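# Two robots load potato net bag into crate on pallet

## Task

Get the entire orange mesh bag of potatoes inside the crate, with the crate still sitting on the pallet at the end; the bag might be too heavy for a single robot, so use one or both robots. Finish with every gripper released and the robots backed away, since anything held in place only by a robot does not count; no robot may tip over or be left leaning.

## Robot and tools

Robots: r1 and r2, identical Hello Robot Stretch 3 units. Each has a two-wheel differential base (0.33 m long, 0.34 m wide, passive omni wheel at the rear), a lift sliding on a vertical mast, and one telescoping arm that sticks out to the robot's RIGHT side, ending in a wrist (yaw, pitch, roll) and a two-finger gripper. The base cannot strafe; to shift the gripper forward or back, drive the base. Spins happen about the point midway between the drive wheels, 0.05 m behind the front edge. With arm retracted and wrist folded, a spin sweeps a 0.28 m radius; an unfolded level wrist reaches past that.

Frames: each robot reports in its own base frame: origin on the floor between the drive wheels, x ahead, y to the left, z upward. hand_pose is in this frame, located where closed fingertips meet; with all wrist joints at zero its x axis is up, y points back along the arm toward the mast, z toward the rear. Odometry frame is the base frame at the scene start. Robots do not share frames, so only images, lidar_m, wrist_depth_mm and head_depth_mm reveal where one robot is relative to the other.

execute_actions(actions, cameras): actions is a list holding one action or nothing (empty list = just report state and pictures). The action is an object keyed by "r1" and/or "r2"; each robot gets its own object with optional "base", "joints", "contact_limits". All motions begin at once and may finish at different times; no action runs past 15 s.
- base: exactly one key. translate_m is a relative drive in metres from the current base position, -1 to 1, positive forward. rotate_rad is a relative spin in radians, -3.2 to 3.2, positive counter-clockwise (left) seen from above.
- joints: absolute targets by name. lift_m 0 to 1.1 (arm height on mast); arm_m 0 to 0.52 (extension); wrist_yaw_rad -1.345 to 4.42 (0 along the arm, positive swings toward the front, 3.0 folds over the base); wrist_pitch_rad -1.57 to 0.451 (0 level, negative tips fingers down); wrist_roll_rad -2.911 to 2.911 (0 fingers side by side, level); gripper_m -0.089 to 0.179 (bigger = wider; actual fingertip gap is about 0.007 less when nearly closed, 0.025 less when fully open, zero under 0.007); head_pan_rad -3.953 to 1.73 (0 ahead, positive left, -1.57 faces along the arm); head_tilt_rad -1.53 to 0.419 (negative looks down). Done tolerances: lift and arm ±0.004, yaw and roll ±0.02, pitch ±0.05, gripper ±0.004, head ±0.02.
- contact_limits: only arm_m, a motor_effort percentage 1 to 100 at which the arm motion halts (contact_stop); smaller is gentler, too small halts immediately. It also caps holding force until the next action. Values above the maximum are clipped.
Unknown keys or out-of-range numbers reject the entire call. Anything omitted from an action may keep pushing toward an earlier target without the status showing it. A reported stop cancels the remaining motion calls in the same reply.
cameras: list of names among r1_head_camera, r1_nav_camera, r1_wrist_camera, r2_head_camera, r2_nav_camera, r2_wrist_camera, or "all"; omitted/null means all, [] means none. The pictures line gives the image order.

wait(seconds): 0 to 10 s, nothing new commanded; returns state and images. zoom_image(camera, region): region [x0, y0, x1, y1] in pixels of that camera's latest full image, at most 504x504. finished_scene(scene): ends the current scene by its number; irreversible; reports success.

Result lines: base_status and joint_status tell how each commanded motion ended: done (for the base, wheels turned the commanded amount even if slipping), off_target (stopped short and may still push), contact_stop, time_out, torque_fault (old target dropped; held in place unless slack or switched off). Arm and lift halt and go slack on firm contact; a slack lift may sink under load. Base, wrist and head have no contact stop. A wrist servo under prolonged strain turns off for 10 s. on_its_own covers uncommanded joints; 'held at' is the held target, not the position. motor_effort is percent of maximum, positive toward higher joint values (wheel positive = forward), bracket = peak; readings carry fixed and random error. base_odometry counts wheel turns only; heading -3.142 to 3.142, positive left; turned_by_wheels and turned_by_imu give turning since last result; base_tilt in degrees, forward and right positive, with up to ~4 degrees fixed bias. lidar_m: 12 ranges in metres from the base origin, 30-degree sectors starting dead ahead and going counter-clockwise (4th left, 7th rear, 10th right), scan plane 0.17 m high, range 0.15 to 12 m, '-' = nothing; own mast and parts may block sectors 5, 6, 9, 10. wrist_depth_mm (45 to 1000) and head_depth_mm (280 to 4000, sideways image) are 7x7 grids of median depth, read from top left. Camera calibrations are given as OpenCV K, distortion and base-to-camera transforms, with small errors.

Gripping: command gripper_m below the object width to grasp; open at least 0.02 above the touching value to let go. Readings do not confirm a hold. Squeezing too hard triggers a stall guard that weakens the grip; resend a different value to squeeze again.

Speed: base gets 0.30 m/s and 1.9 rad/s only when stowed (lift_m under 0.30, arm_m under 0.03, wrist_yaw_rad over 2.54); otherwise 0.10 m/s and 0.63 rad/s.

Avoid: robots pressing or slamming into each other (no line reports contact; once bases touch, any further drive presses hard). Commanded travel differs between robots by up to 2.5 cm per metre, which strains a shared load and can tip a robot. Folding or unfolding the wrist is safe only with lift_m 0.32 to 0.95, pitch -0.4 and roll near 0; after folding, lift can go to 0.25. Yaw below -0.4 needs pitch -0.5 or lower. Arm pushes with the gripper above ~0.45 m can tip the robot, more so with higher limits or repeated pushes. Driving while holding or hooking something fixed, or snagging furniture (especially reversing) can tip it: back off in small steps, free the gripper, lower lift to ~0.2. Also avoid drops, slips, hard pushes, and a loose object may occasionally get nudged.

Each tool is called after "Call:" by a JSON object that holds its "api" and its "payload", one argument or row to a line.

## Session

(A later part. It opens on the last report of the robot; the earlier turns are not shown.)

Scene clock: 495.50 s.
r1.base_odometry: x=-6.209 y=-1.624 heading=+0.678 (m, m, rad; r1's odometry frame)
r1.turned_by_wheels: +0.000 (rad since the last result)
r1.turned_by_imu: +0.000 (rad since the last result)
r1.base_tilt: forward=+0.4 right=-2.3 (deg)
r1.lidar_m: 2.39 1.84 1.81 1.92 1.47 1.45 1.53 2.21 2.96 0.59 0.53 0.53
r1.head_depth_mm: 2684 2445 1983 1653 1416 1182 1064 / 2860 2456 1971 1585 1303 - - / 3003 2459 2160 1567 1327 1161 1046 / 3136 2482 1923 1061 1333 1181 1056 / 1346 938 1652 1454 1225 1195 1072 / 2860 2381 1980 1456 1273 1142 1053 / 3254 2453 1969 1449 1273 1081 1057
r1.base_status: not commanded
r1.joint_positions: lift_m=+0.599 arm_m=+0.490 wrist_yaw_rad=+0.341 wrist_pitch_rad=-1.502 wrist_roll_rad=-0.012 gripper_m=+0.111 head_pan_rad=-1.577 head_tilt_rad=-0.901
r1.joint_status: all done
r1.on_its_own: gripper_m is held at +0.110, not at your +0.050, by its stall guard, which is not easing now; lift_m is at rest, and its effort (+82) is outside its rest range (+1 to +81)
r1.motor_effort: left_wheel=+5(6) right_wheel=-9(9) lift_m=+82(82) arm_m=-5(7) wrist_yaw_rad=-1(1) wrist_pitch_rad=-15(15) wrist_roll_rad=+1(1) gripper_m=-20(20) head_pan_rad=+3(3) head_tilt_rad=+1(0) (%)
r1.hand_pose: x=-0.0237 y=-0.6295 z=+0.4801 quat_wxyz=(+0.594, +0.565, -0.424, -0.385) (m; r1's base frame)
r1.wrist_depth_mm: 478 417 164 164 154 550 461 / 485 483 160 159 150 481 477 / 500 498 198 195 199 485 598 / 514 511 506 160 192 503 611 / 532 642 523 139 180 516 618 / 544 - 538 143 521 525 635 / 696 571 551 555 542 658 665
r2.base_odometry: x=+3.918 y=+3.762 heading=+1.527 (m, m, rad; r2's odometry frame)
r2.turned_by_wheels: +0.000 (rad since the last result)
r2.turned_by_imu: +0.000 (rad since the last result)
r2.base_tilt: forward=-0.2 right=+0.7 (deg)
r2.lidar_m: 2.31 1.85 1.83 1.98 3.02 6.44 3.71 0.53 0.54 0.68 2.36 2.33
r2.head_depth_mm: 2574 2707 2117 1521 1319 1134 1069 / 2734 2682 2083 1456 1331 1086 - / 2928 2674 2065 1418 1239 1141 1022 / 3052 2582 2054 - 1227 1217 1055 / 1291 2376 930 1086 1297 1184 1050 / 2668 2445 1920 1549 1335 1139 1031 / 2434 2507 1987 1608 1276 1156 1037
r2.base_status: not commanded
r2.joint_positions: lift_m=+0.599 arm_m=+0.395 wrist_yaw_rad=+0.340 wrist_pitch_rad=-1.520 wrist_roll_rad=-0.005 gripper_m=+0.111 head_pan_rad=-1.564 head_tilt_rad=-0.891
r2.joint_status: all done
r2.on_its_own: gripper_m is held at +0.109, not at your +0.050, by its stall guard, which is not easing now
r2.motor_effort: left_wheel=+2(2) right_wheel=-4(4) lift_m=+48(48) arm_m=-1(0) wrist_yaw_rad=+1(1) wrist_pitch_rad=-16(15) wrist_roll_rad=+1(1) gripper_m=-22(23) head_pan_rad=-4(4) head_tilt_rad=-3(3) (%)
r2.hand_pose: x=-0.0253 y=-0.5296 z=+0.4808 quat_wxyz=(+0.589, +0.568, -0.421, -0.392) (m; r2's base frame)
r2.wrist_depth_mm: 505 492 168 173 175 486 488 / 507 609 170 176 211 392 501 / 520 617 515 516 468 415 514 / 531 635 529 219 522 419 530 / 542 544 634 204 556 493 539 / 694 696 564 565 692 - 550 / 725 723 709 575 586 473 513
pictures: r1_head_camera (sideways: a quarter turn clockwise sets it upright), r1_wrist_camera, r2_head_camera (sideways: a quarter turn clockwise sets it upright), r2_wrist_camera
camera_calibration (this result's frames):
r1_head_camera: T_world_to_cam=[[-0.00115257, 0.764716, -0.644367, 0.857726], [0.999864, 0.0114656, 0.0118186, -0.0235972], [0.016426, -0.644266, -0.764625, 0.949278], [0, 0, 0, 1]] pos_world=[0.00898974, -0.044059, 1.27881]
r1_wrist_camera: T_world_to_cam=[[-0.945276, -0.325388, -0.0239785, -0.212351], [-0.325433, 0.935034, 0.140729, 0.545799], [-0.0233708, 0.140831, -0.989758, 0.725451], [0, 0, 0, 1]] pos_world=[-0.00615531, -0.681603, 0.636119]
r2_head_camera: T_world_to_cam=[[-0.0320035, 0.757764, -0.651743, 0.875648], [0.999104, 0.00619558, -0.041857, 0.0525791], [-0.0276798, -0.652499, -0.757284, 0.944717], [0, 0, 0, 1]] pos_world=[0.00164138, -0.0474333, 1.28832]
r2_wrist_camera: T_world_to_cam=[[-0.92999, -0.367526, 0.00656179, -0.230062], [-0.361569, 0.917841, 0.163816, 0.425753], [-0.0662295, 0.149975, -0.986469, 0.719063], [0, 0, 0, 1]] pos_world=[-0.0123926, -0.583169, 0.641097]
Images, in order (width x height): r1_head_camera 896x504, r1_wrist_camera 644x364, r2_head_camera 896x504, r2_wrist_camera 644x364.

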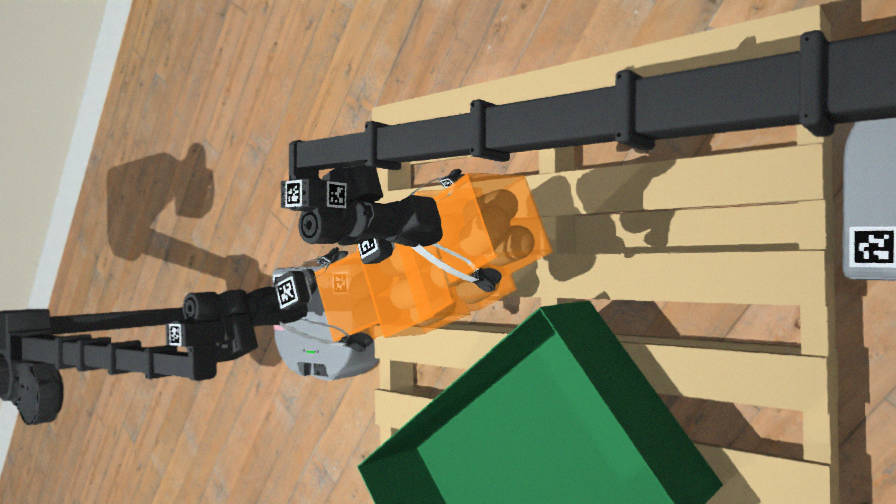

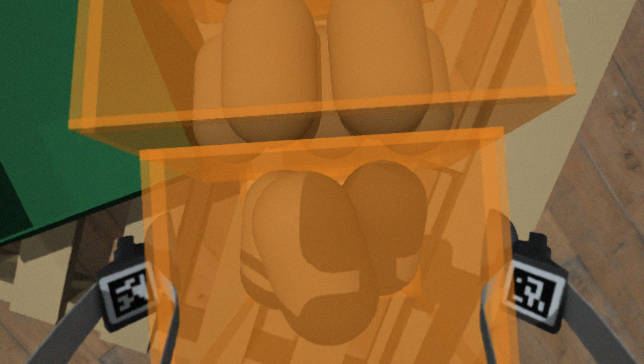

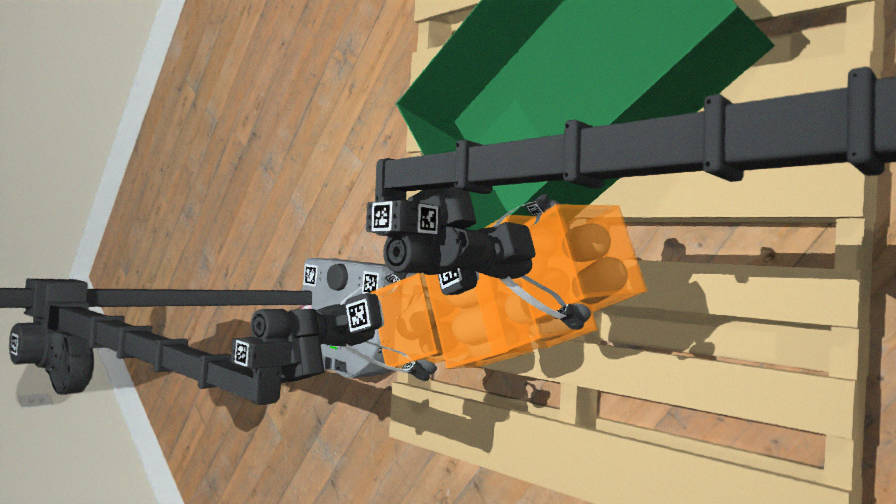

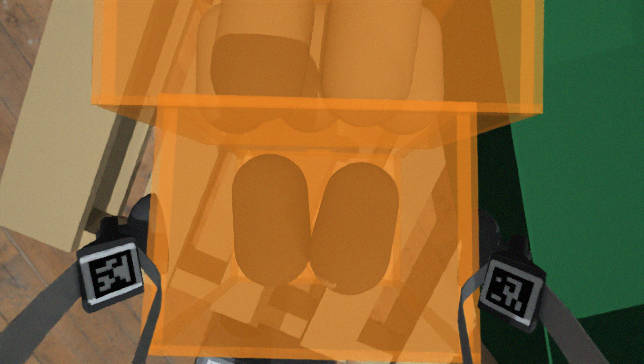

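Call:
{"api": "execute_actions", "payload": {
  "actions": [
    {"r1":{"base":{"translate_m":0.3},"joints":{"arm_m":0.46}},"r2":{"base":{"translate_m":-0.3},"joints":{"arm_m":0.41}}}
  ],
  "cameras": ["r1_wrist_camera","r2_wrist_camera","r1_head_camera","r2_head_camera"]
}}

Scene clock: 510.07 s.
r1.base_odometry: x=-5.976 y=-1.436 heading=+0.678 (m, m, rad; r1's odometry frame)
r1.turned_by_wheels: +0.000 (rad since the last result)
r1.turned_by_imu: -0.002 (rad since the last result)
r1.base_tilt: forward=+0.5 right=-2.3 (deg)
r1.lidar_m: 2.17 1.67 1.64 1.74 1.73 1.69 1.80 2.58 0.59 0.38 0.37 5.14
r1.head_depth_mm: 2845 2461 1978 1548 1338 1158 1062 / 2974 2451 1975 1556 1371 - - / 3122 2451 2102 1533 1213 1186 1030 / 3223 2449 2009 1042 1250 1178 1030 / 1415 931 1174 1393 1272 1102 1054 / 1267 2379 1977 1425 1303 1139 1048 / 3219 2454 1972 1423 1279 1182 1053
r1.base_status: done
r1.joint_positions: lift_m=+0.599 arm_m=+0.460 wrist_yaw_rad=+0.339 wrist_pitch_rad=-1.503 wrist_roll_rad=-0.009 gripper_m=+0.111 head_pan_rad=-1.577 head_tilt_rad=-0.901
r1.joint_status: all done
r1.on_its_own: gripper_m is held at +0.110, not at your +0.050, by its stall guard, which is not easing now; lift_m is at rest, and its effort (+82) is outside its rest range (+1 to +81)
r1.motor_effort: left_wheel=+5(9) right_wheel=-9(11) lift_m=+82(82) arm_m=-5(6) wrist_yaw_rad=+1(2) wrist_pitch_rad=-15(18) wrist_roll_rad=+0(3) gripper_m=-20(20) head_pan_rad=+3(3) head_tilt_rad=+1(1) (%)
r1.hand_pose: x=-0.0238 y=-0.5992 z=+0.4801 quat_wxyz=(+0.593, +0.565, -0.425, -0.386) (m; r1's base frame)
r1.wrist_depth_mm: 394 473 165 164 156 464 548 / 372 482 160 160 150 482 474 / 356 490 197 195 196 497 487 / 441 445 508 173 330 507 498 / 537 394 518 140 180 503 513 / 561 - 399 143 525 644 523 / 688 617 575 545 547 537 534
r2.base_odometry: x=+3.905 y=+3.463 heading=+1.527 (m, m, rad; r2's odometry frame)
r2.turned_by_wheels: +0.000 (rad since the last result)
r2.turned_by_imu: +0.001 (rad since the last result)
r2.base_tilt: forward=-0.2 right=+0.7 (deg)
r2.lidar_m: 2.54 2.03 2.01 2.18 3.32 6.15 3.48 2.78 0.36 0.37 0.80 2.57
r2.head_depth_mm: 2416 2570 2124 1747 1416 1172 1029 / 2559 2673 2099 1595 1239 1128 - / 2781 2625 2068 1427 1276 1142 1056 / 2948 2557 2058 - 1027 1091 1036 / 1272 1594 944 1087 1161 1199 1050 / 2927 2442 1948 1502 1334 1191 1029 / 2663 2529 1996 1582 1330 1141 1039
r2.base_status: done
r2.joint_positions: lift_m=+0.599 arm_m=+0.410 wrist_yaw_rad=+0.340 wrist_pitch_rad=-1.520 wrist_roll_rad=-0.003 gripper_m=+0.111 head_pan_rad=-1.564 head_tilt_rad=-0.891
r2.joint_status: all done
r2.on_its_own: gripper_m is held at +0.109, not at your +0.050, by its stall guard, which is not easing now
r2.motor_effort: left_wheel=+3(3) right_wheel=-4(8) lift_m=+48(48) arm_m=-1(0) wrist_yaw_rad=+1(1) wrist_pitch_rad=-15(19) wrist_roll_rad=+0(1) gripper_m=-23(23) head_pan_rad=-5(3) head_tilt_rad=-3(3) (%)
r2.hand_pose: x=-0.0253 y=-0.5446 z=+0.4808 quat_wxyz=(+0.588, +0.567, -0.421, -0.393) (m; r2's base frame)
r2.wrist_depth_mm: 496 493 170 175 177 488 360 / 613 506 171 178 213 495 379 / 635 521 389 236 510 512 397 / 630 655 523 223 519 524 416 / 548 545 540 205 529 535 439 / 702 568 559 218 471 - 390 / 719 715 588 426 393 573 713
pictures: r1_head_camera (sideways: a quarter turn clockwise sets it upright), r1_wrist_camera, r2_head_camera (sideways: a quarter turn clockwise sets it upright), r2_wrist_camera
camera_calibration (this result's frames):
r1_head_camera: T_world_to_cam=[[-0.00115257, 0.764716, -0.644367, 0.857726], [0.999864, 0.0114656, 0.0118186, -0.0235972], [0.016426, -0.644266, -0.764625, 0.949278], [0, 0, 0, 1]] pos_world=[0.00898974, -0.044059, 1.27881]
r1_wrist_camera: T_world_to_cam=[[-0.94658, -0.321566, -0.0241221, -0.200251], [-0.321647, 0.936186, 0.141768, 0.517757], [-0.023005, 0.141954, -0.989606, 0.721802], [0, 0, 0, 1]] pos_world=[-0.00641325, -0.651573, 0.636068]
r2_head_camera: T_world_to_cam=[[-0.0320034, 0.757764, -0.651743, 0.875648], [0.999104, 0.00619545, -0.041857, 0.0525791], [-0.0276799, -0.652499, -0.757284, 0.944717], [0, 0, 0, 1]] pos_world=[0.00164137, -0.0474333, 1.28832]
r2_wrist_camera: T_world_to_cam=[[-0.930714, -0.36569, 0.00644119, -0.234553], [-0.359737, 0.918457, 0.164399, 0.439528], [-0.066035, 0.150691, -0.986373, 0.721657], [0, 0, 0, 1]] pos_world=[-0.0125333, -0.598208, 0.641076]
Images, in order (width x height): r1_head_camera 896x504, r1_wrist_camera 644x364, r2_head_camera 896x504, r2_wrist_camera 644x364.

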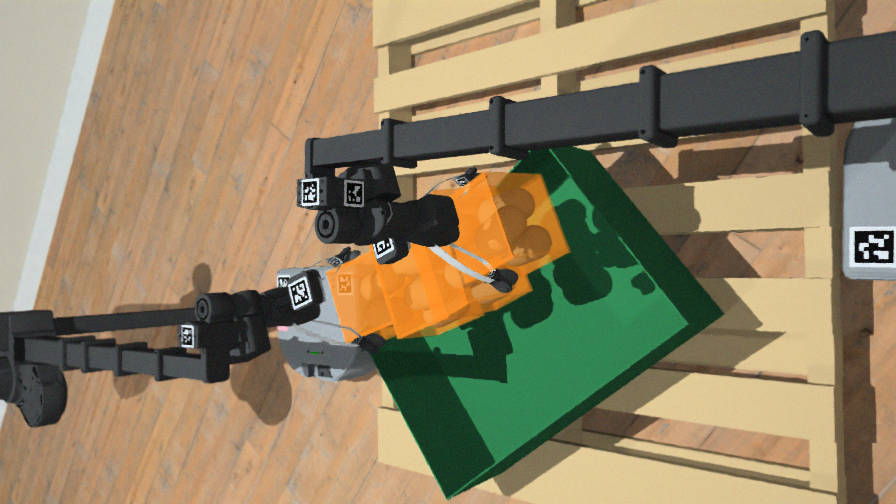

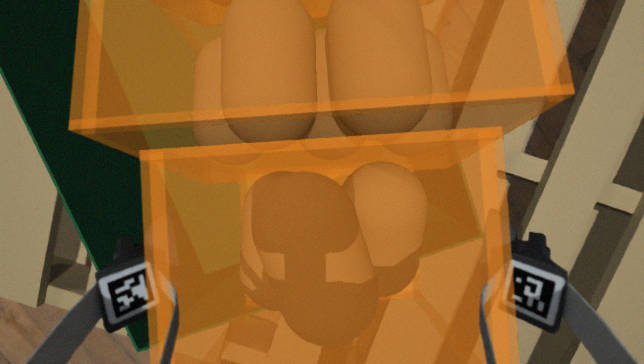

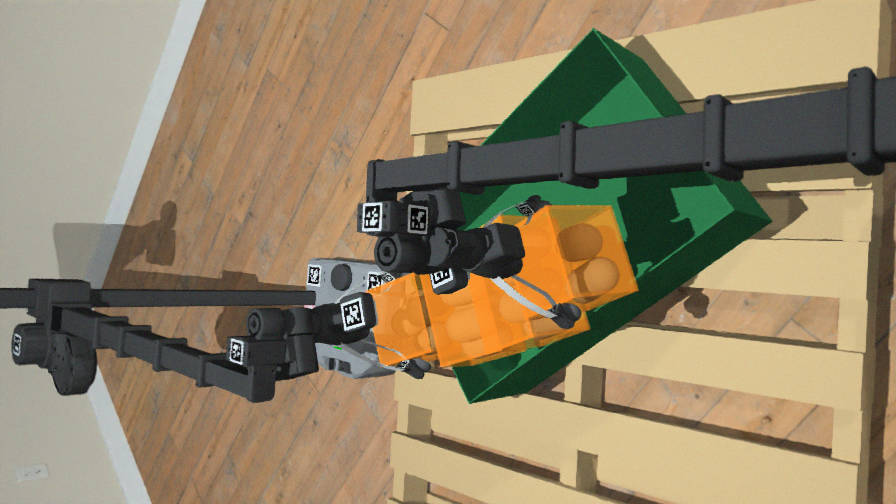

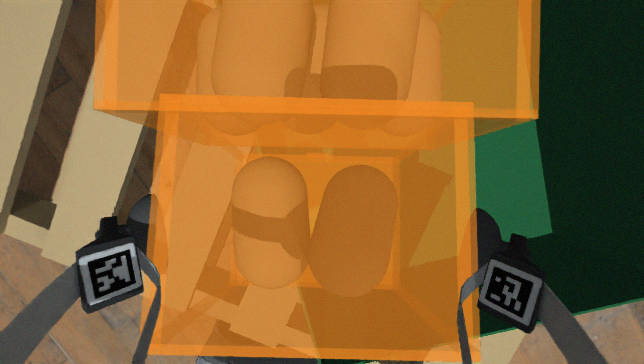

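Call:
{"api": "execute_actions", "payload": {
  "actions": [
    {"r1":{"base":{"translate_m":0.155},"joints":{"arm_m":0.45}},"r2":{"base":{"translate_m":-0.155},"joints":{"arm_m":0.412}}}
  ],
  "cameras": ["r1_head_camera","r2_head_camera"]
}}

Call:
{"api": "execute_actions", "payload": {
  "actions": [
    {"r1":{"joints":{"lift_m":0.46}},"r2":{"joints":{"lift_m":0.46}}}
  ],
  "cameras": ["r1_wrist_camera","r2_wrist_camera","r1_head_camera","r2_head_camera"]
}}

Scene clock: 523.53 s.
r1.base_odometry: x=-5.855 y=-1.338 heading=+0.679 (m, m, rad; r1's odometry frame)
r1.turned_by_wheels: +0.000 (rad since the last result)
r1.turned_by_imu: -0.001 (rad since the last result)
r1.base_tilt: forward=+0.4 right=-2.3 (deg)
r1.lidar_m: 2.07 1.59 1.55 1.65 1.87 1.82 1.93 2.79 0.42 0.35 0.60 4.91
r1.head_depth_mm: 2873 2440 1977 1550 1320 1141 1056 / 2996 2462 1966 1528 1203 - - / 3111 2437 2089 1341 1246 1178 1026 / 3294 2455 1971 1048 1246 1159 1027 / 1402 935 1168 1365 1299 1139 1045 / 1252 2378 1980 1413 1274 1157 1058 / 3260 2469 1980 1647 1415 1196 1056
r1.base_status: done
r1.joint_positions: lift_m=+0.599 arm_m=+0.450 wrist_yaw_rad=+0.339 wrist_pitch_rad=-1.503 wrist_roll_rad=-0.010 gripper_m=+0.111 head_pan_rad=-1.577 head_tilt_rad=-0.901
r1.joint_status: all done
r1.on_its_own: gripper_m is held at +0.110, not at your +0.050, by its stall guard, which is not easing now; lift_m is at rest, and its effort (+83) is outside its rest range (+1 to +81)
r1.motor_effort: left_wheel=+5(10) right_wheel=-10(10) lift_m=+83(82) arm_m=-5(5) wrist_yaw_rad=+2(2) wrist_pitch_rad=-15(15) wrist_roll_rad=+0(1) gripper_m=-20(20) head_pan_rad=+2(3) head_tilt_rad=-1(1) (%)
r1.hand_pose: x=-0.0239 y=-0.5890 z=+0.4801 quat_wxyz=(+0.593, +0.565, -0.424, -0.386) (m; r1's base frame)
r1.wrist_depth_mm: 595 390 165 165 156 358 465 / 609 394 161 161 150 392 467 / 625 499 197 195 196 438 483 / 632 519 376 173 495 483 370 / 660 525 334 140 180 485 379 / 551 - 357 143 386 376 517 / 689 694 551 344 384 546 544
r2.base_odometry: x=+3.899 y=+3.308 heading=+1.528 (m, m, rad; r2's odometry frame)
r2.turned_by_wheels: +0.000 (rad since the last result)
r2.turned_by_imu: +0.000 (rad since the last result)
r2.base_tilt: forward=-0.3 right=+0.7 (deg)
r2.lidar_m: 2.67 2.12 2.11 2.28 3.47 6.04 3.36 2.68 0.49 0.35 0.46 2.69
r2.head_depth_mm: 2352 2527 2104 1729 1473 1268 1124 / 2495 2631 2077 1716 1461 1294 - / 2672 2644 2083 1613 1264 1178 1043 / 2817 2608 2062 - 1041 1096 1019 / 1282 1598 950 1097 1243 1128 1046 / 3017 2473 1950 1401 1282 1181 1043 / 2789 2503 2008 1533 1304 1159 1016
r2.base_status: done
r2.joint_positions: lift_m=+0.599 arm_m=+0.412 wrist_yaw_rad=+0.340 wrist_pitch_rad=-1.522 wrist_roll_rad=-0.003 gripper_m=+0.111 head_pan_rad=-1.564 head_tilt_rad=-0.891
r2.joint_status: all done
r2.on_its_own: gripper_m is held at +0.109, not at your +0.050, by its stall guard, which is not easing now
r2.motor_effort: left_wheel=+2(4) right_wheel=-3(8) lift_m=+48(48) arm_m=+0(1) wrist_yaw_rad=+1(2) wrist_pitch_rad=-15(17) wrist_roll_rad=+0(1) gripper_m=-23(23) head_pan_rad=-3(3) head_tilt_rad=-3(2) (%)
r2.hand_pose: x=-0.0254 y=-0.5462 z=+0.4808 quat_wxyz=(+0.588, +0.568, -0.421, -0.393) (m; r2's base frame)
r2.wrist_depth_mm: 489 399 170 176 177 369 606 / 511 394 171 178 214 391 625 / 642 415 477 236 516 398 640 / 653 523 446 223 525 408 670 / 564 381 398 206 403 385 681 / 705 564 376 215 555 - 693 / 723 711 570 581 582 713 715
pictures: r1_head_camera (sideways: a quarter turn clockwise sets it upright), r2_head_camera (sideways: a quarter turn clockwise sets it upright)
camera_calibration (this result's frames):
r1_head_camera: T_world_to_cam=[[-0.00115266, 0.764716, -0.644367, 0.857726], [0.999864, 0.0114657, 0.0118186, -0.0235972], [0.016426, -0.644266, -0.764625, 0.949278], [0, 0, 0, 1]] pos_world=[0.00898975, -0.044059, 1.27881]
r2_head_camera: T_world_to_cam=[[-0.0320035, 0.757764, -0.651743, 0.875648], [0.999104, 0.00619557, -0.041857, 0.0525791], [-0.0276798, -0.652499, -0.757284, 0.944717], [0, 0, 0, 1]] pos_world=[0.00164138, -0.0474333, 1.28832]
Images, in order (width x height): r1_head_camera 896x504, r2_head_camera 896x504.

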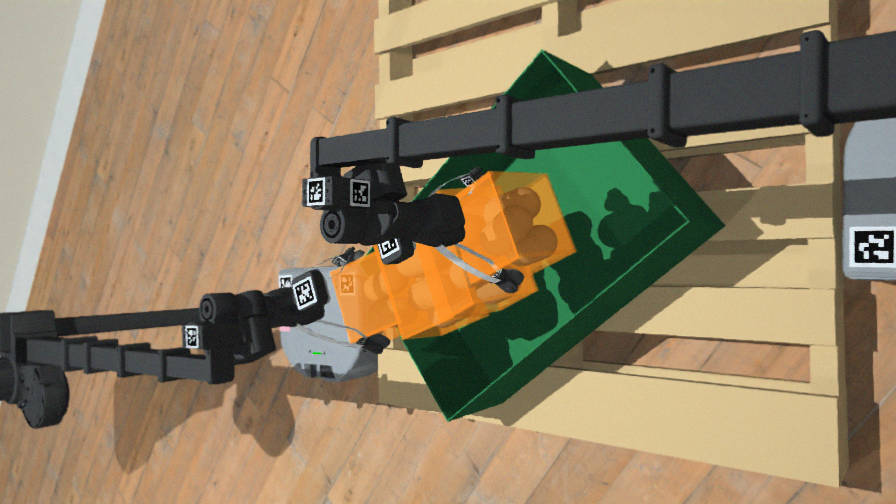

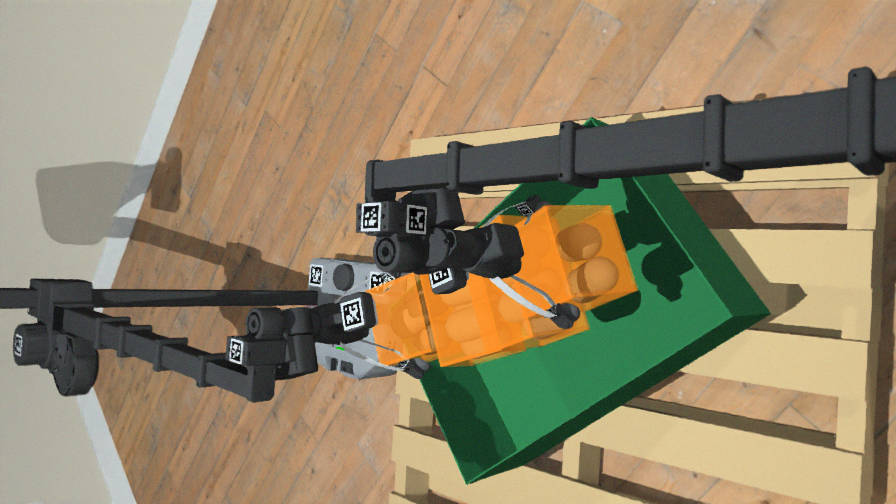

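Scene clock: 525.63 s.
r1.base_odometry: x=-5.855 y=-1.338 heading=+0.679 (m, m, rad; r1's odometry frame)
r1.turned_by_wheels: +0.000 (rad since the last result)
r1.turned_by_imu: +0.000 (rad since the last result)
r1.base_tilt: forward=+0.4 right=-2.3 (deg)
r1.lidar_m: 2.07 1.58 1.55 1.64 1.86 1.82 1.93 2.78 0.42 0.35 0.60 4.86
r1.head_depth_mm: 2890 2471 1979 1553 1327 1161 1055 / 2999 2465 1973 1562 1245 1213 1051 / 3107 2470 1981 - 1218 1126 1028 / 3245 2441 1924 1291 1201 1160 1031 / 1411 1615 1059 1386 1306 1141 1044 / 3221 2382 1985 1421 1279 1160 1053 / 3228 2468 1967 1650 1412 1202 1054
r1.base_status: not commanded
r1.joint_positions: lift_m=+0.460 arm_m=+0.450 wrist_yaw_rad=+0.339 wrist_pitch_rad=-1.504 wrist_roll_rad=-0.010 gripper_m=+0.111 head_pan_rad=-1.577 head_tilt_rad=-0.901
r1.joint_status: all done
r1.on_its_own: gripper_m is held at +0.110, not at your +0.050, by its stall guard, which is not easing now
r1.motor_effort: left_wheel=+5(5) right_wheel=-9(10) lift_m=+33(78) arm_m=-5(5) wrist_yaw_rad=+1(1) wrist_pitch_rad=-14(15) wrist_roll_rad=+0(0) gripper_m=-20(20) head_pan_rad=+2(2) head_tilt_rad=+1(1) (%)
r1.hand_pose: x=-0.0239 y=-0.5888 z=+0.3417 quat_wxyz=(+0.593, +0.565, -0.424, -0.387) (m; r1's base frame)
r1.wrist_depth_mm: 227 342 165 165 157 334 251 / 213 304 161 161 150 343 267 / 204 276 197 181 196 352 285 / 205 251 364 174 360 361 307 / 387 220 299 139 181 368 330 / 399 - 281 143 380 373 310 / 412 226 304 344 341 296 260
r2.base_odometry: x=+3.899 y=+3.308 heading=+1.528 (m, m, rad; r2's odometry frame)
r2.turned_by_wheels: +0.000 (rad since the last result)
r2.turned_by_imu: +0.000 (rad since the last result)
r2.base_tilt: forward=-0.3 right=+0.6 (deg)
r2.lidar_m: 2.67 2.13 2.11 2.28 3.46 6.07 3.37 2.67 0.49 0.35 0.46 2.68
r2.head_depth_mm: 2352 2547 2124 1713 1454 1279 1130 / 2491 2649 2095 1721 1429 1201 1049 / 2643 2657 2057 1625 1221 1194 1113 / 2835 2577 2047 1607 1178 1090 1019 / 2943 1392 1633 1212 1201 1125 1046 / 2996 2461 1947 1396 1288 1180 1046 / 2839 2491 1991 1539 1303 1163 1020
r2.base_status: not commanded
r2.joint_positions: lift_m=+0.460 arm_m=+0.412 wrist_yaw_rad=+0.340 wrist_pitch_rad=-1.522 wrist_roll_rad=-0.003 gripper_m=+0.111 head_pan_rad=-1.564 head_tilt_rad=-0.891
r2.joint_status: all done
r2.on_its_own: gripper_m is held at +0.109, not at your +0.050, by its stall guard, which is not easing now
r2.motor_effort: left_wheel=+2(2) right_wheel=-4(4) lift_m=+32(45) arm_m=+0(1) wrist_yaw_rad=+1(1) wrist_pitch_rad=-15(15) wrist_roll_rad=+0(0) gripper_m=-23(23) head_pan_rad=-4(4) head_tilt_rad=-3(4) (%)
r2.hand_pose: x=-0.0254 y=-0.5462 z=+0.3415 quat_wxyz=(+0.588, +0.568, -0.421, -0.394) (m; r2's base frame)
r2.wrist_depth_mm: 265 353 168 174 177 323 224 / 252 360 171 178 213 345 234 / 238 341 372 371 369 366 244 / 227 320 378 222 379 380 257 / 216 352 386 206 385 365 271 / 213 315 377 219 299 - 245 / 216 262 307 268 240 216 213
pictures: r1_head_camera (sideways: a quarter turn clockwise sets it upright), r1_wrist_camera, r2_head_camera (sideways: a quarter turn clockwise sets it upright), r2_wrist_camera
camera_calibration (this result's frames):
r1_head_camera: T_world_to_cam=[[-0.00115238, 0.764716, -0.644367, 0.857726], [0.999864, 0.0114654, 0.0118186, -0.0235972], [0.0164258, -0.644266, -0.764625, 0.949278], [0, 0, 0, 1]] pos_world=[0.00898973, -0.044059, 1.27881]
r1_wrist_camera: T_world_to_cam=[[-0.946481, -0.321859, -0.0240895, -0.200556], [-0.321898, 0.935878, 0.143228, 0.52694], [-0.0235543, 0.143317, -0.989397, 0.58409], [0, 0, 0, 1]] pos_world=[-0.00644335, -0.641412, 0.497593]
r2_head_camera: T_world_to_cam=[[-0.0320034, 0.757764, -0.651743, 0.875648], [0.999104, 0.00619545, -0.041857, 0.0525791], [-0.0276799, -0.652499, -0.757284, 0.944717], [0, 0, 0, 1]] pos_world=[0.00164137, -0.0474333, 1.28832]
r2_wrist_camera: T_world_to_cam=[[-0.930711, -0.365698, 0.0063911, -0.234348], [-0.359656, 0.918232, 0.165822, 0.463259], [-0.0665093, 0.152034, -0.986135, 0.585123], [0, 0, 0, 1]] pos_world=[-0.01258, -0.600038, 0.50169]
Images, in order (width x height): r1_head_camera 896x504, r1_wrist_camera 644x364, r2_head_camera 896x504, r2_wrist_camera 644x364.

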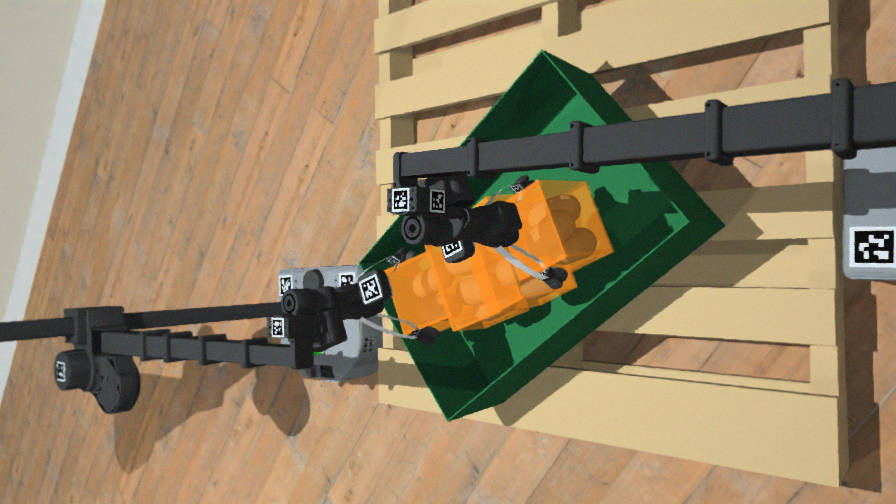

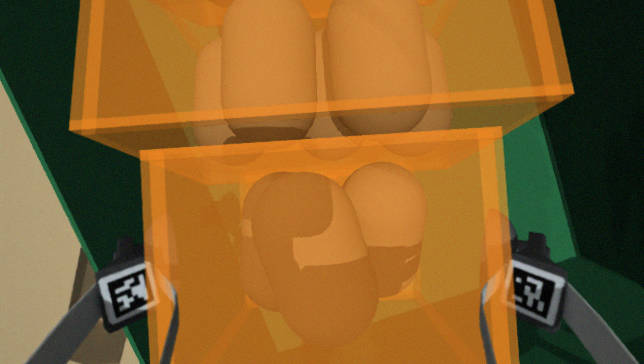

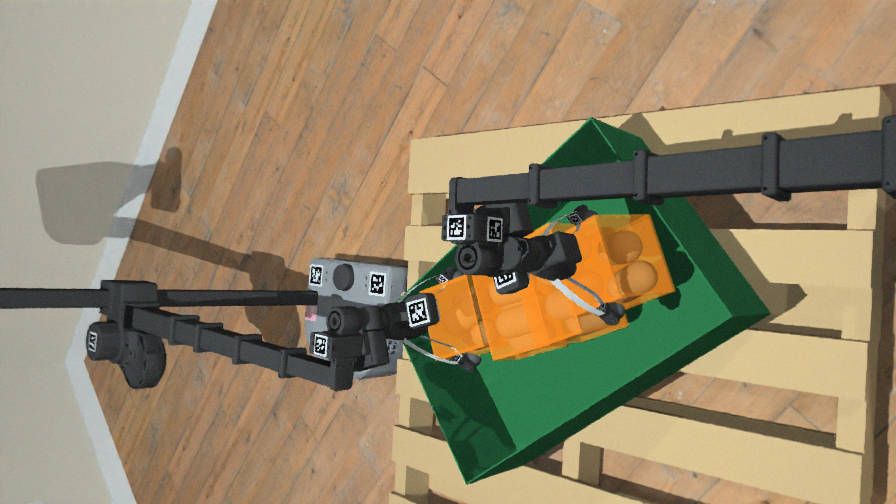

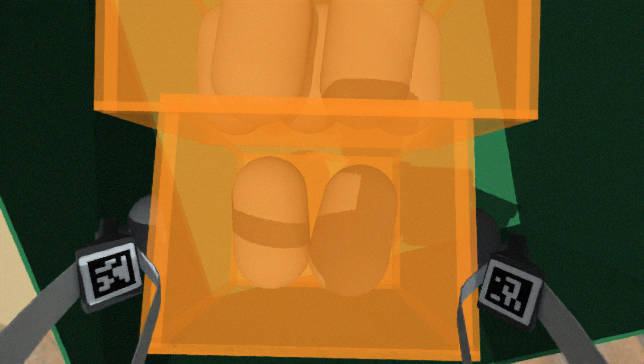

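Call:
{"api": "execute_actions", "payload": {
  "actions": [
    {"r1":{"joints":{"lift_m":0.39}},"r2":{"joints":{"lift_m":0.39}}}
  ],
  "cameras": ["r1_wrist_camera","r2_wrist_camera"]
}}

Call:
{"api": "execute_actions", "payload": {
  "actions": [
    {"r1":{"joints":{"lift_m":0.352}},"r2":{"joints":{"lift_m":0.352}}}
  ],
  "cameras": ["r1_wrist_camera","r2_wrist_camera","r1_head_camera","r2_head_camera"]
}}

Scene clock: 538.33 s.
r1.base_odometry: x=-5.855 y=-1.338 heading=+0.679 (m, m, rad; r1's odometry frame)
r1.turned_by_wheels: +0.000 (rad since the last result)
r1.turned_by_imu: -0.001 (rad since the last result)
r1.base_tilt: forward=+0.5 right=-2.3 (deg)
r1.lidar_m: 2.06 1.58 1.55 1.65 1.86 1.82 1.94 2.77 0.42 0.35 0.60 4.88
r1.head_depth_mm: 2872 2439 1980 1561 1333 1160 1058 / 3023 2464 1980 1565 1245 1172 1046 / 3114 2457 1977 1561 1226 1119 1028 / 3287 2468 1927 1378 1205 1162 1031 / 3111 1578 1122 1371 1277 1141 1046 / 3260 2387 1984 1416 1276 1162 1056 / 3250 2460 1975 1649 1421 1197 1055
r1.base_status: not commanded
r1.joint_positions: lift_m=+0.390 arm_m=+0.450 wrist_yaw_rad=+0.339 wrist_pitch_rad=-1.504 wrist_roll_rad=-0.010 gripper_m=+0.111 head_pan_rad=-1.577 head_tilt_rad=-0.901
r1.joint_status: all done
r1.on_its_own: gripper_m is held at +0.110, not at your +0.050, by its stall guard, which is not easing now
r1.motor_effort: left_wheel=+5(5) right_wheel=-10(10) lift_m=+32(33) arm_m=-4(6) wrist_yaw_rad=+1(1) wrist_pitch_rad=-14(14) wrist_roll_rad=+0(0) gripper_m=-20(20) head_pan_rad=+3(3) head_tilt_rad=+1(1) (%)
r1.hand_pose: x=-0.0239 y=-0.5888 z=+0.2717 quat_wxyz=(+0.593, +0.565, -0.424, -0.387) (m; r1's base frame)
r1.wrist_depth_mm: 226 279 165 165 156 272 250 / 214 286 161 161 151 279 267 / 200 275 198 181 196 285 281 / 187 250 299 174 291 292 290 / 176 220 301 140 180 299 297 / 164 - 281 143 306 311 303 / - 196 303 322 318 296 260
r2.base_odometry: x=+3.899 y=+3.308 heading=+1.528 (m, m, rad; r2's odometry frame)
r2.turned_by_wheels: +0.000 (rad since the last result)
r2.turned_by_imu: +0.000 (rad since the last result)
r2.base_tilt: forward=-0.2 right=+0.7 (deg)
r2.lidar_m: 2.66 2.13 2.10 2.28 3.47 6.04 3.37 2.68 0.49 0.35 0.46 2.69
r2.head_depth_mm: 2341 2536 2146 1740 1462 1275 1123 / 2509 2605 2072 1711 1422 1206 1036 / 2672 2638 2064 1617 1228 1167 1059 / 2881 2600 2049 1575 1232 1089 1020 / 3028 1429 1682 1251 1220 1124 1047 / 3070 2454 2014 1404 1277 1179 1044 / 2823 2535 2007 1529 1299 1159 1017
r2.base_status: not commanded
r2.joint_positions: lift_m=+0.390 arm_m=+0.412 wrist_yaw_rad=+0.340 wrist_pitch_rad=-1.522 wrist_roll_rad=-0.003 gripper_m=+0.111 head_pan_rad=-1.564 head_tilt_rad=-0.891
r2.joint_status: all done
r2.on_its_own: gripper_m is held at +0.109, not at your +0.050, by its stall guard, which is not easing now
r2.motor_effort: left_wheel=+2(2) right_wheel=-4(4) lift_m=+32(31) arm_m=-1(1) wrist_yaw_rad=+1(2) wrist_pitch_rad=-15(15) wrist_roll_rad=+0(0) gripper_m=-23(23) head_pan_rad=-4(3) head_tilt_rad=-3(2) (%)
r2.hand_pose: x=-0.0254 y=-0.5462 z=+0.2715 quat_wxyz=(+0.588, +0.568, -0.421, -0.394) (m; r2's base frame)
r2.wrist_depth_mm: 266 288 169 175 177 286 223 / 253 294 171 177 213 295 233 / 239 299 302 299 300 301 244 / 228 306 307 222 306 307 257 / 216 313 314 206 316 313 272 / 199 316 326 218 301 - 245 / 204 261 306 270 241 213 200
pictures: r1_wrist_camera, r2_wrist_camera
camera_calibration (this result's frames):
r1_wrist_camera: T_world_to_cam=[[-0.946441, -0.321977, -0.0240838, -0.202313], [-0.322015, 0.935838, 0.143223, 0.536943], [-0.0235759, 0.143307, -0.989397, 0.514828], [0, 0, 0, 1]] pos_world=[-0.00643597, -0.64141, 0.427594]
r2_wrist_camera: T_world_to_cam=[[-0.930711, -0.365699, 0.00639111, -0.2339], [-0.359657, 0.918232, 0.165822, 0.474866], [-0.0665094, 0.152034, -0.986135, 0.516096], [0, 0, 0, 1]] pos_world=[-0.0125799, -0.600038, 0.431692]
Images, in order (width x height): r1_wrist_camera 644x364, r2_wrist_camera 644x364.

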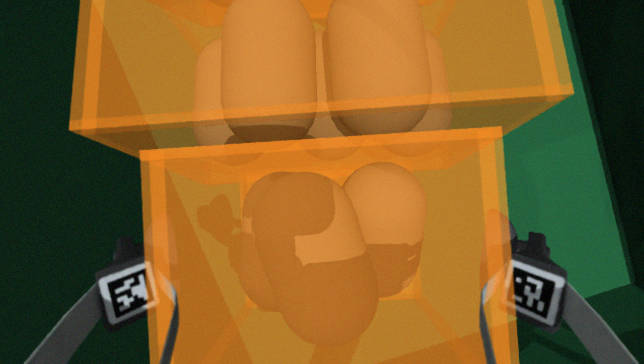

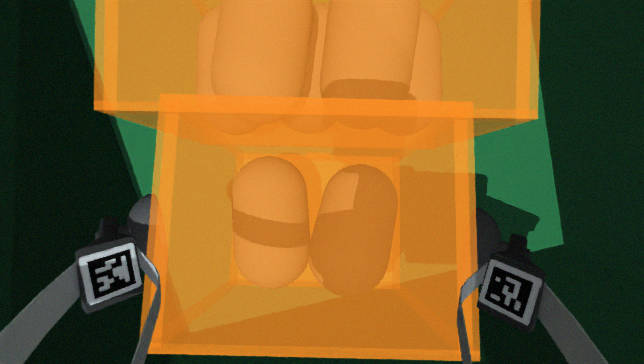

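Scene clock: 539.50 s.
r1.base_odometry: x=-5.855 y=-1.338 heading=+0.679 (m, m, rad; r1's odometry frame)
r1.turned_by_wheels: +0.000 (rad since the last result)
r1.turned_by_imu: +0.000 (rad since the last result)
r1.base_tilt: forward=+0.4 right=-2.4 (deg)
r1.lidar_m: 2.07 1.58 1.55 1.65 1.86 1.82 1.93 2.78 0.42 0.35 0.60 4.87
r1.head_depth_mm: 2870 2434 1991 1561 1324 1157 1055 / 3016 2477 1973 1555 1250 1159 1044 / 3123 2459 1979 1559 1250 1100 1025 / 3292 2459 1923 1413 1195 1158 1026 / 3106 1492 1119 1372 1290 1136 1050 / 3256 2306 1979 1412 1272 1159 1057 / 3253 2457 1967 1656 1411 1199 1053
r1.base_status: not commanded
r1.joint_positions: lift_m=+0.352 arm_m=+0.450 wrist_yaw_rad=+0.339 wrist_pitch_rad=-1.515 wrist_roll_rad=-0.010 gripper_m=+0.111 head_pan_rad=-1.577 head_tilt_rad=-0.901
r1.joint_status: all done
r1.on_its_own: gripper_m is held at +0.110, not at your +0.050, by its stall guard, which is not easing now
r1.motor_effort: left_wheel=+5(4) right_wheel=-8(10) lift_m=+27(31) arm_m=-4(5) wrist_yaw_rad=+0(1) wrist_pitch_rad=-11(14) wrist_roll_rad=+0(0) gripper_m=-20(20) head_pan_rad=+3(2) head_tilt_rad=+2(1) (%)
r1.hand_pose: x=-0.0249 y=-0.5862 z=+0.2340 quat_wxyz=(+0.591, +0.567, -0.421, -0.390) (m; r1's base frame)
r1.wrist_depth_mm: 225 245 144 149 137 239 236 / 212 250 146 149 140 243 241 / 199 255 193 195 197 250 247 / 185 249 261 150 178 255 256 / 174 219 267 138 183 262 261 / 163 - 276 144 271 272 267 / - 196 281 283 282 277 256
r2.base_odometry: x=+3.899 y=+3.308 heading=+1.527 (m, m, rad; r2's odometry frame)
r2.turned_by_wheels: +0.000 (rad since the last result)
r2.turned_by_imu: +0.000 (rad since the last result)
r2.base_tilt: forward=-0.2 right=+0.6 (deg)
r2.lidar_m: 2.66 2.13 2.11 2.29 3.47 6.05 3.36 2.69 0.49 0.35 0.46 2.69
r2.head_depth_mm: 2340 2527 2133 1734 1467 1272 1124 / 2541 2655 2109 1711 1427 1208 1035 / 2680 2629 2082 1620 1212 1140 1039 / 2896 2603 2038 1535 1223 1093 1019 / 3062 1463 1682 1163 1228 1127 1049 / 3058 2486 2001 1400 1282 1185 1045 / 2806 2482 1984 1534 1303 1162 1019
r2.base_status: not commanded
r2.joint_positions: lift_m=+0.352 arm_m=+0.412 wrist_yaw_rad=+0.340 wrist_pitch_rad=-1.566 wrist_roll_rad=-0.003 gripper_m=+0.111 head_pan_rad=-1.564 head_tilt_rad=-0.891
r2.joint_status: all done
r2.on_its_own: gripper_m is held at +0.109, not at your +0.050, by its stall guard, which is not easing now
r2.motor_effort: left_wheel=+1(3) right_wheel=-1(4) lift_m=+23(30) arm_m=+0(1) wrist_yaw_rad=+1(1) wrist_pitch_rad=-1(15) wrist_roll_rad=+1(0) gripper_m=-22(23) head_pan_rad=-4(3) head_tilt_rad=-3(2) (%)
r2.hand_pose: x=-0.0293 y=-0.5353 z=+0.2346 quat_wxyz=(+0.579, +0.577, -0.408, -0.407) (m; r2's base frame)
r2.wrist_depth_mm: 245 247 148 156 152 244 227 / 246 254 155 163 167 255 239 / 234 263 262 261 262 263 250 / 222 270 268 210 269 271 263 / 211 279 278 206 278 278 269 / 196 289 289 289 283 - 226 / 201 257 277 247 222 197 184
pictures: r1_head_camera (sideways: a quarter turn clockwise sets it upright), r1_wrist_camera, r2_head_camera (sideways: a quarter turn clockwise sets it upright), r2_wrist_camera
camera_calibration (this result's frames):
r1_head_camera: T_world_to_cam=[[-0.00115248, 0.764716, -0.644367, 0.857726], [0.999864, 0.0114655, 0.0118186, -0.0235972], [0.0164259, -0.644266, -0.764625, 0.949278], [0, 0, 0, 1]] pos_world=[0.00898974, -0.044059, 1.27881]
r1_wrist_camera: T_world_to_cam=[[-0.946488, -0.321849, -0.0239544, -0.203186], [-0.321595, 0.934288, 0.15389, 0.536137], [-0.027149, 0.153359, -0.987798, 0.482523], [0, 0, 0, 1]] pos_world=[-0.0067944, -0.640301, 0.389262]
r2_head_camera: T_world_to_cam=[[-0.0320035, 0.757764, -0.651743, 0.875648], [0.999104, 0.00619558, -0.041857, 0.0525791], [-0.0276798, -0.652499, -0.757284, 0.944718], [0, 0, 0, 1]] pos_world=[0.00164138, -0.0474333, 1.28832]
r2_wrist_camera: T_world_to_cam=[[-0.930625, -0.365943, 0.00483292, -0.233029], [-0.356868, 0.910315, 0.209697, 0.455215], [-0.0811365, 0.193424, -0.977755, 0.497595], [0, 0, 0, 1]] pos_world=[-0.0140378, -0.595911, 0.392195]
Images, in order (width x height): r1_head_camera 896x504, r1_wrist_camera 644x364, r2_head_camera 896x504, r2_wrist_camera 644x364.

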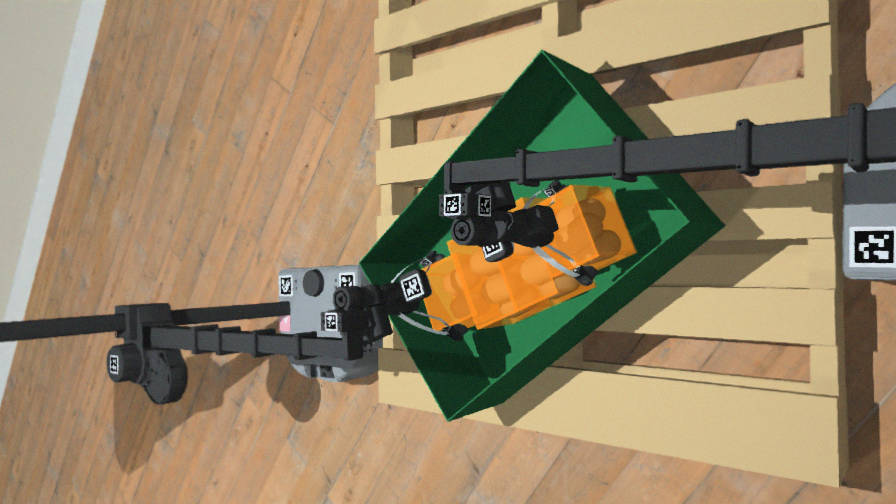

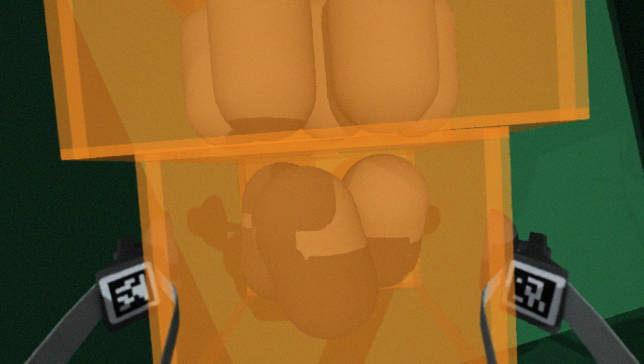

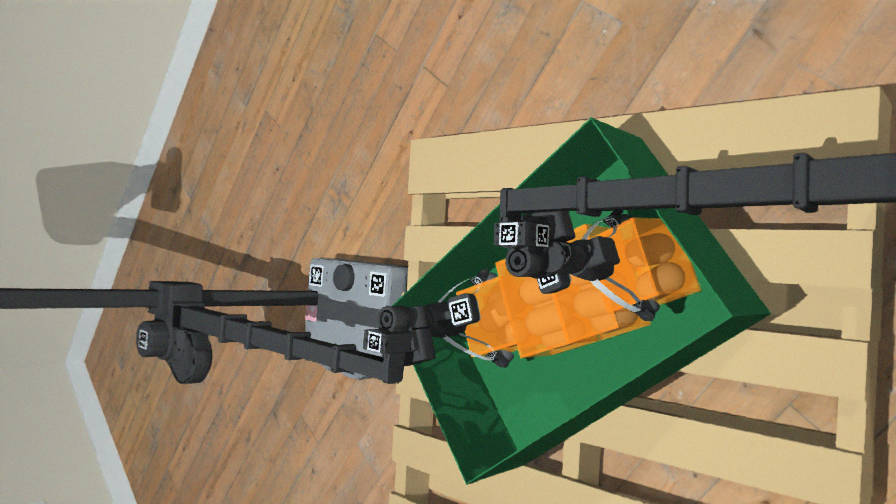

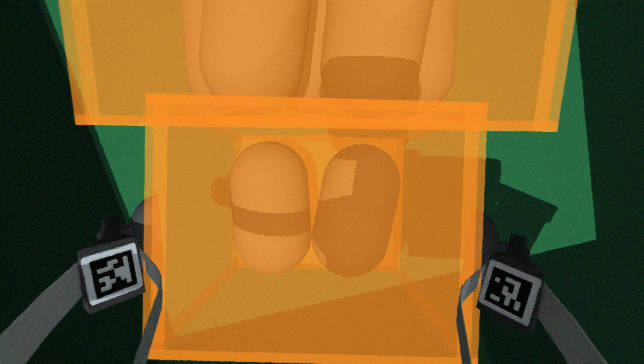

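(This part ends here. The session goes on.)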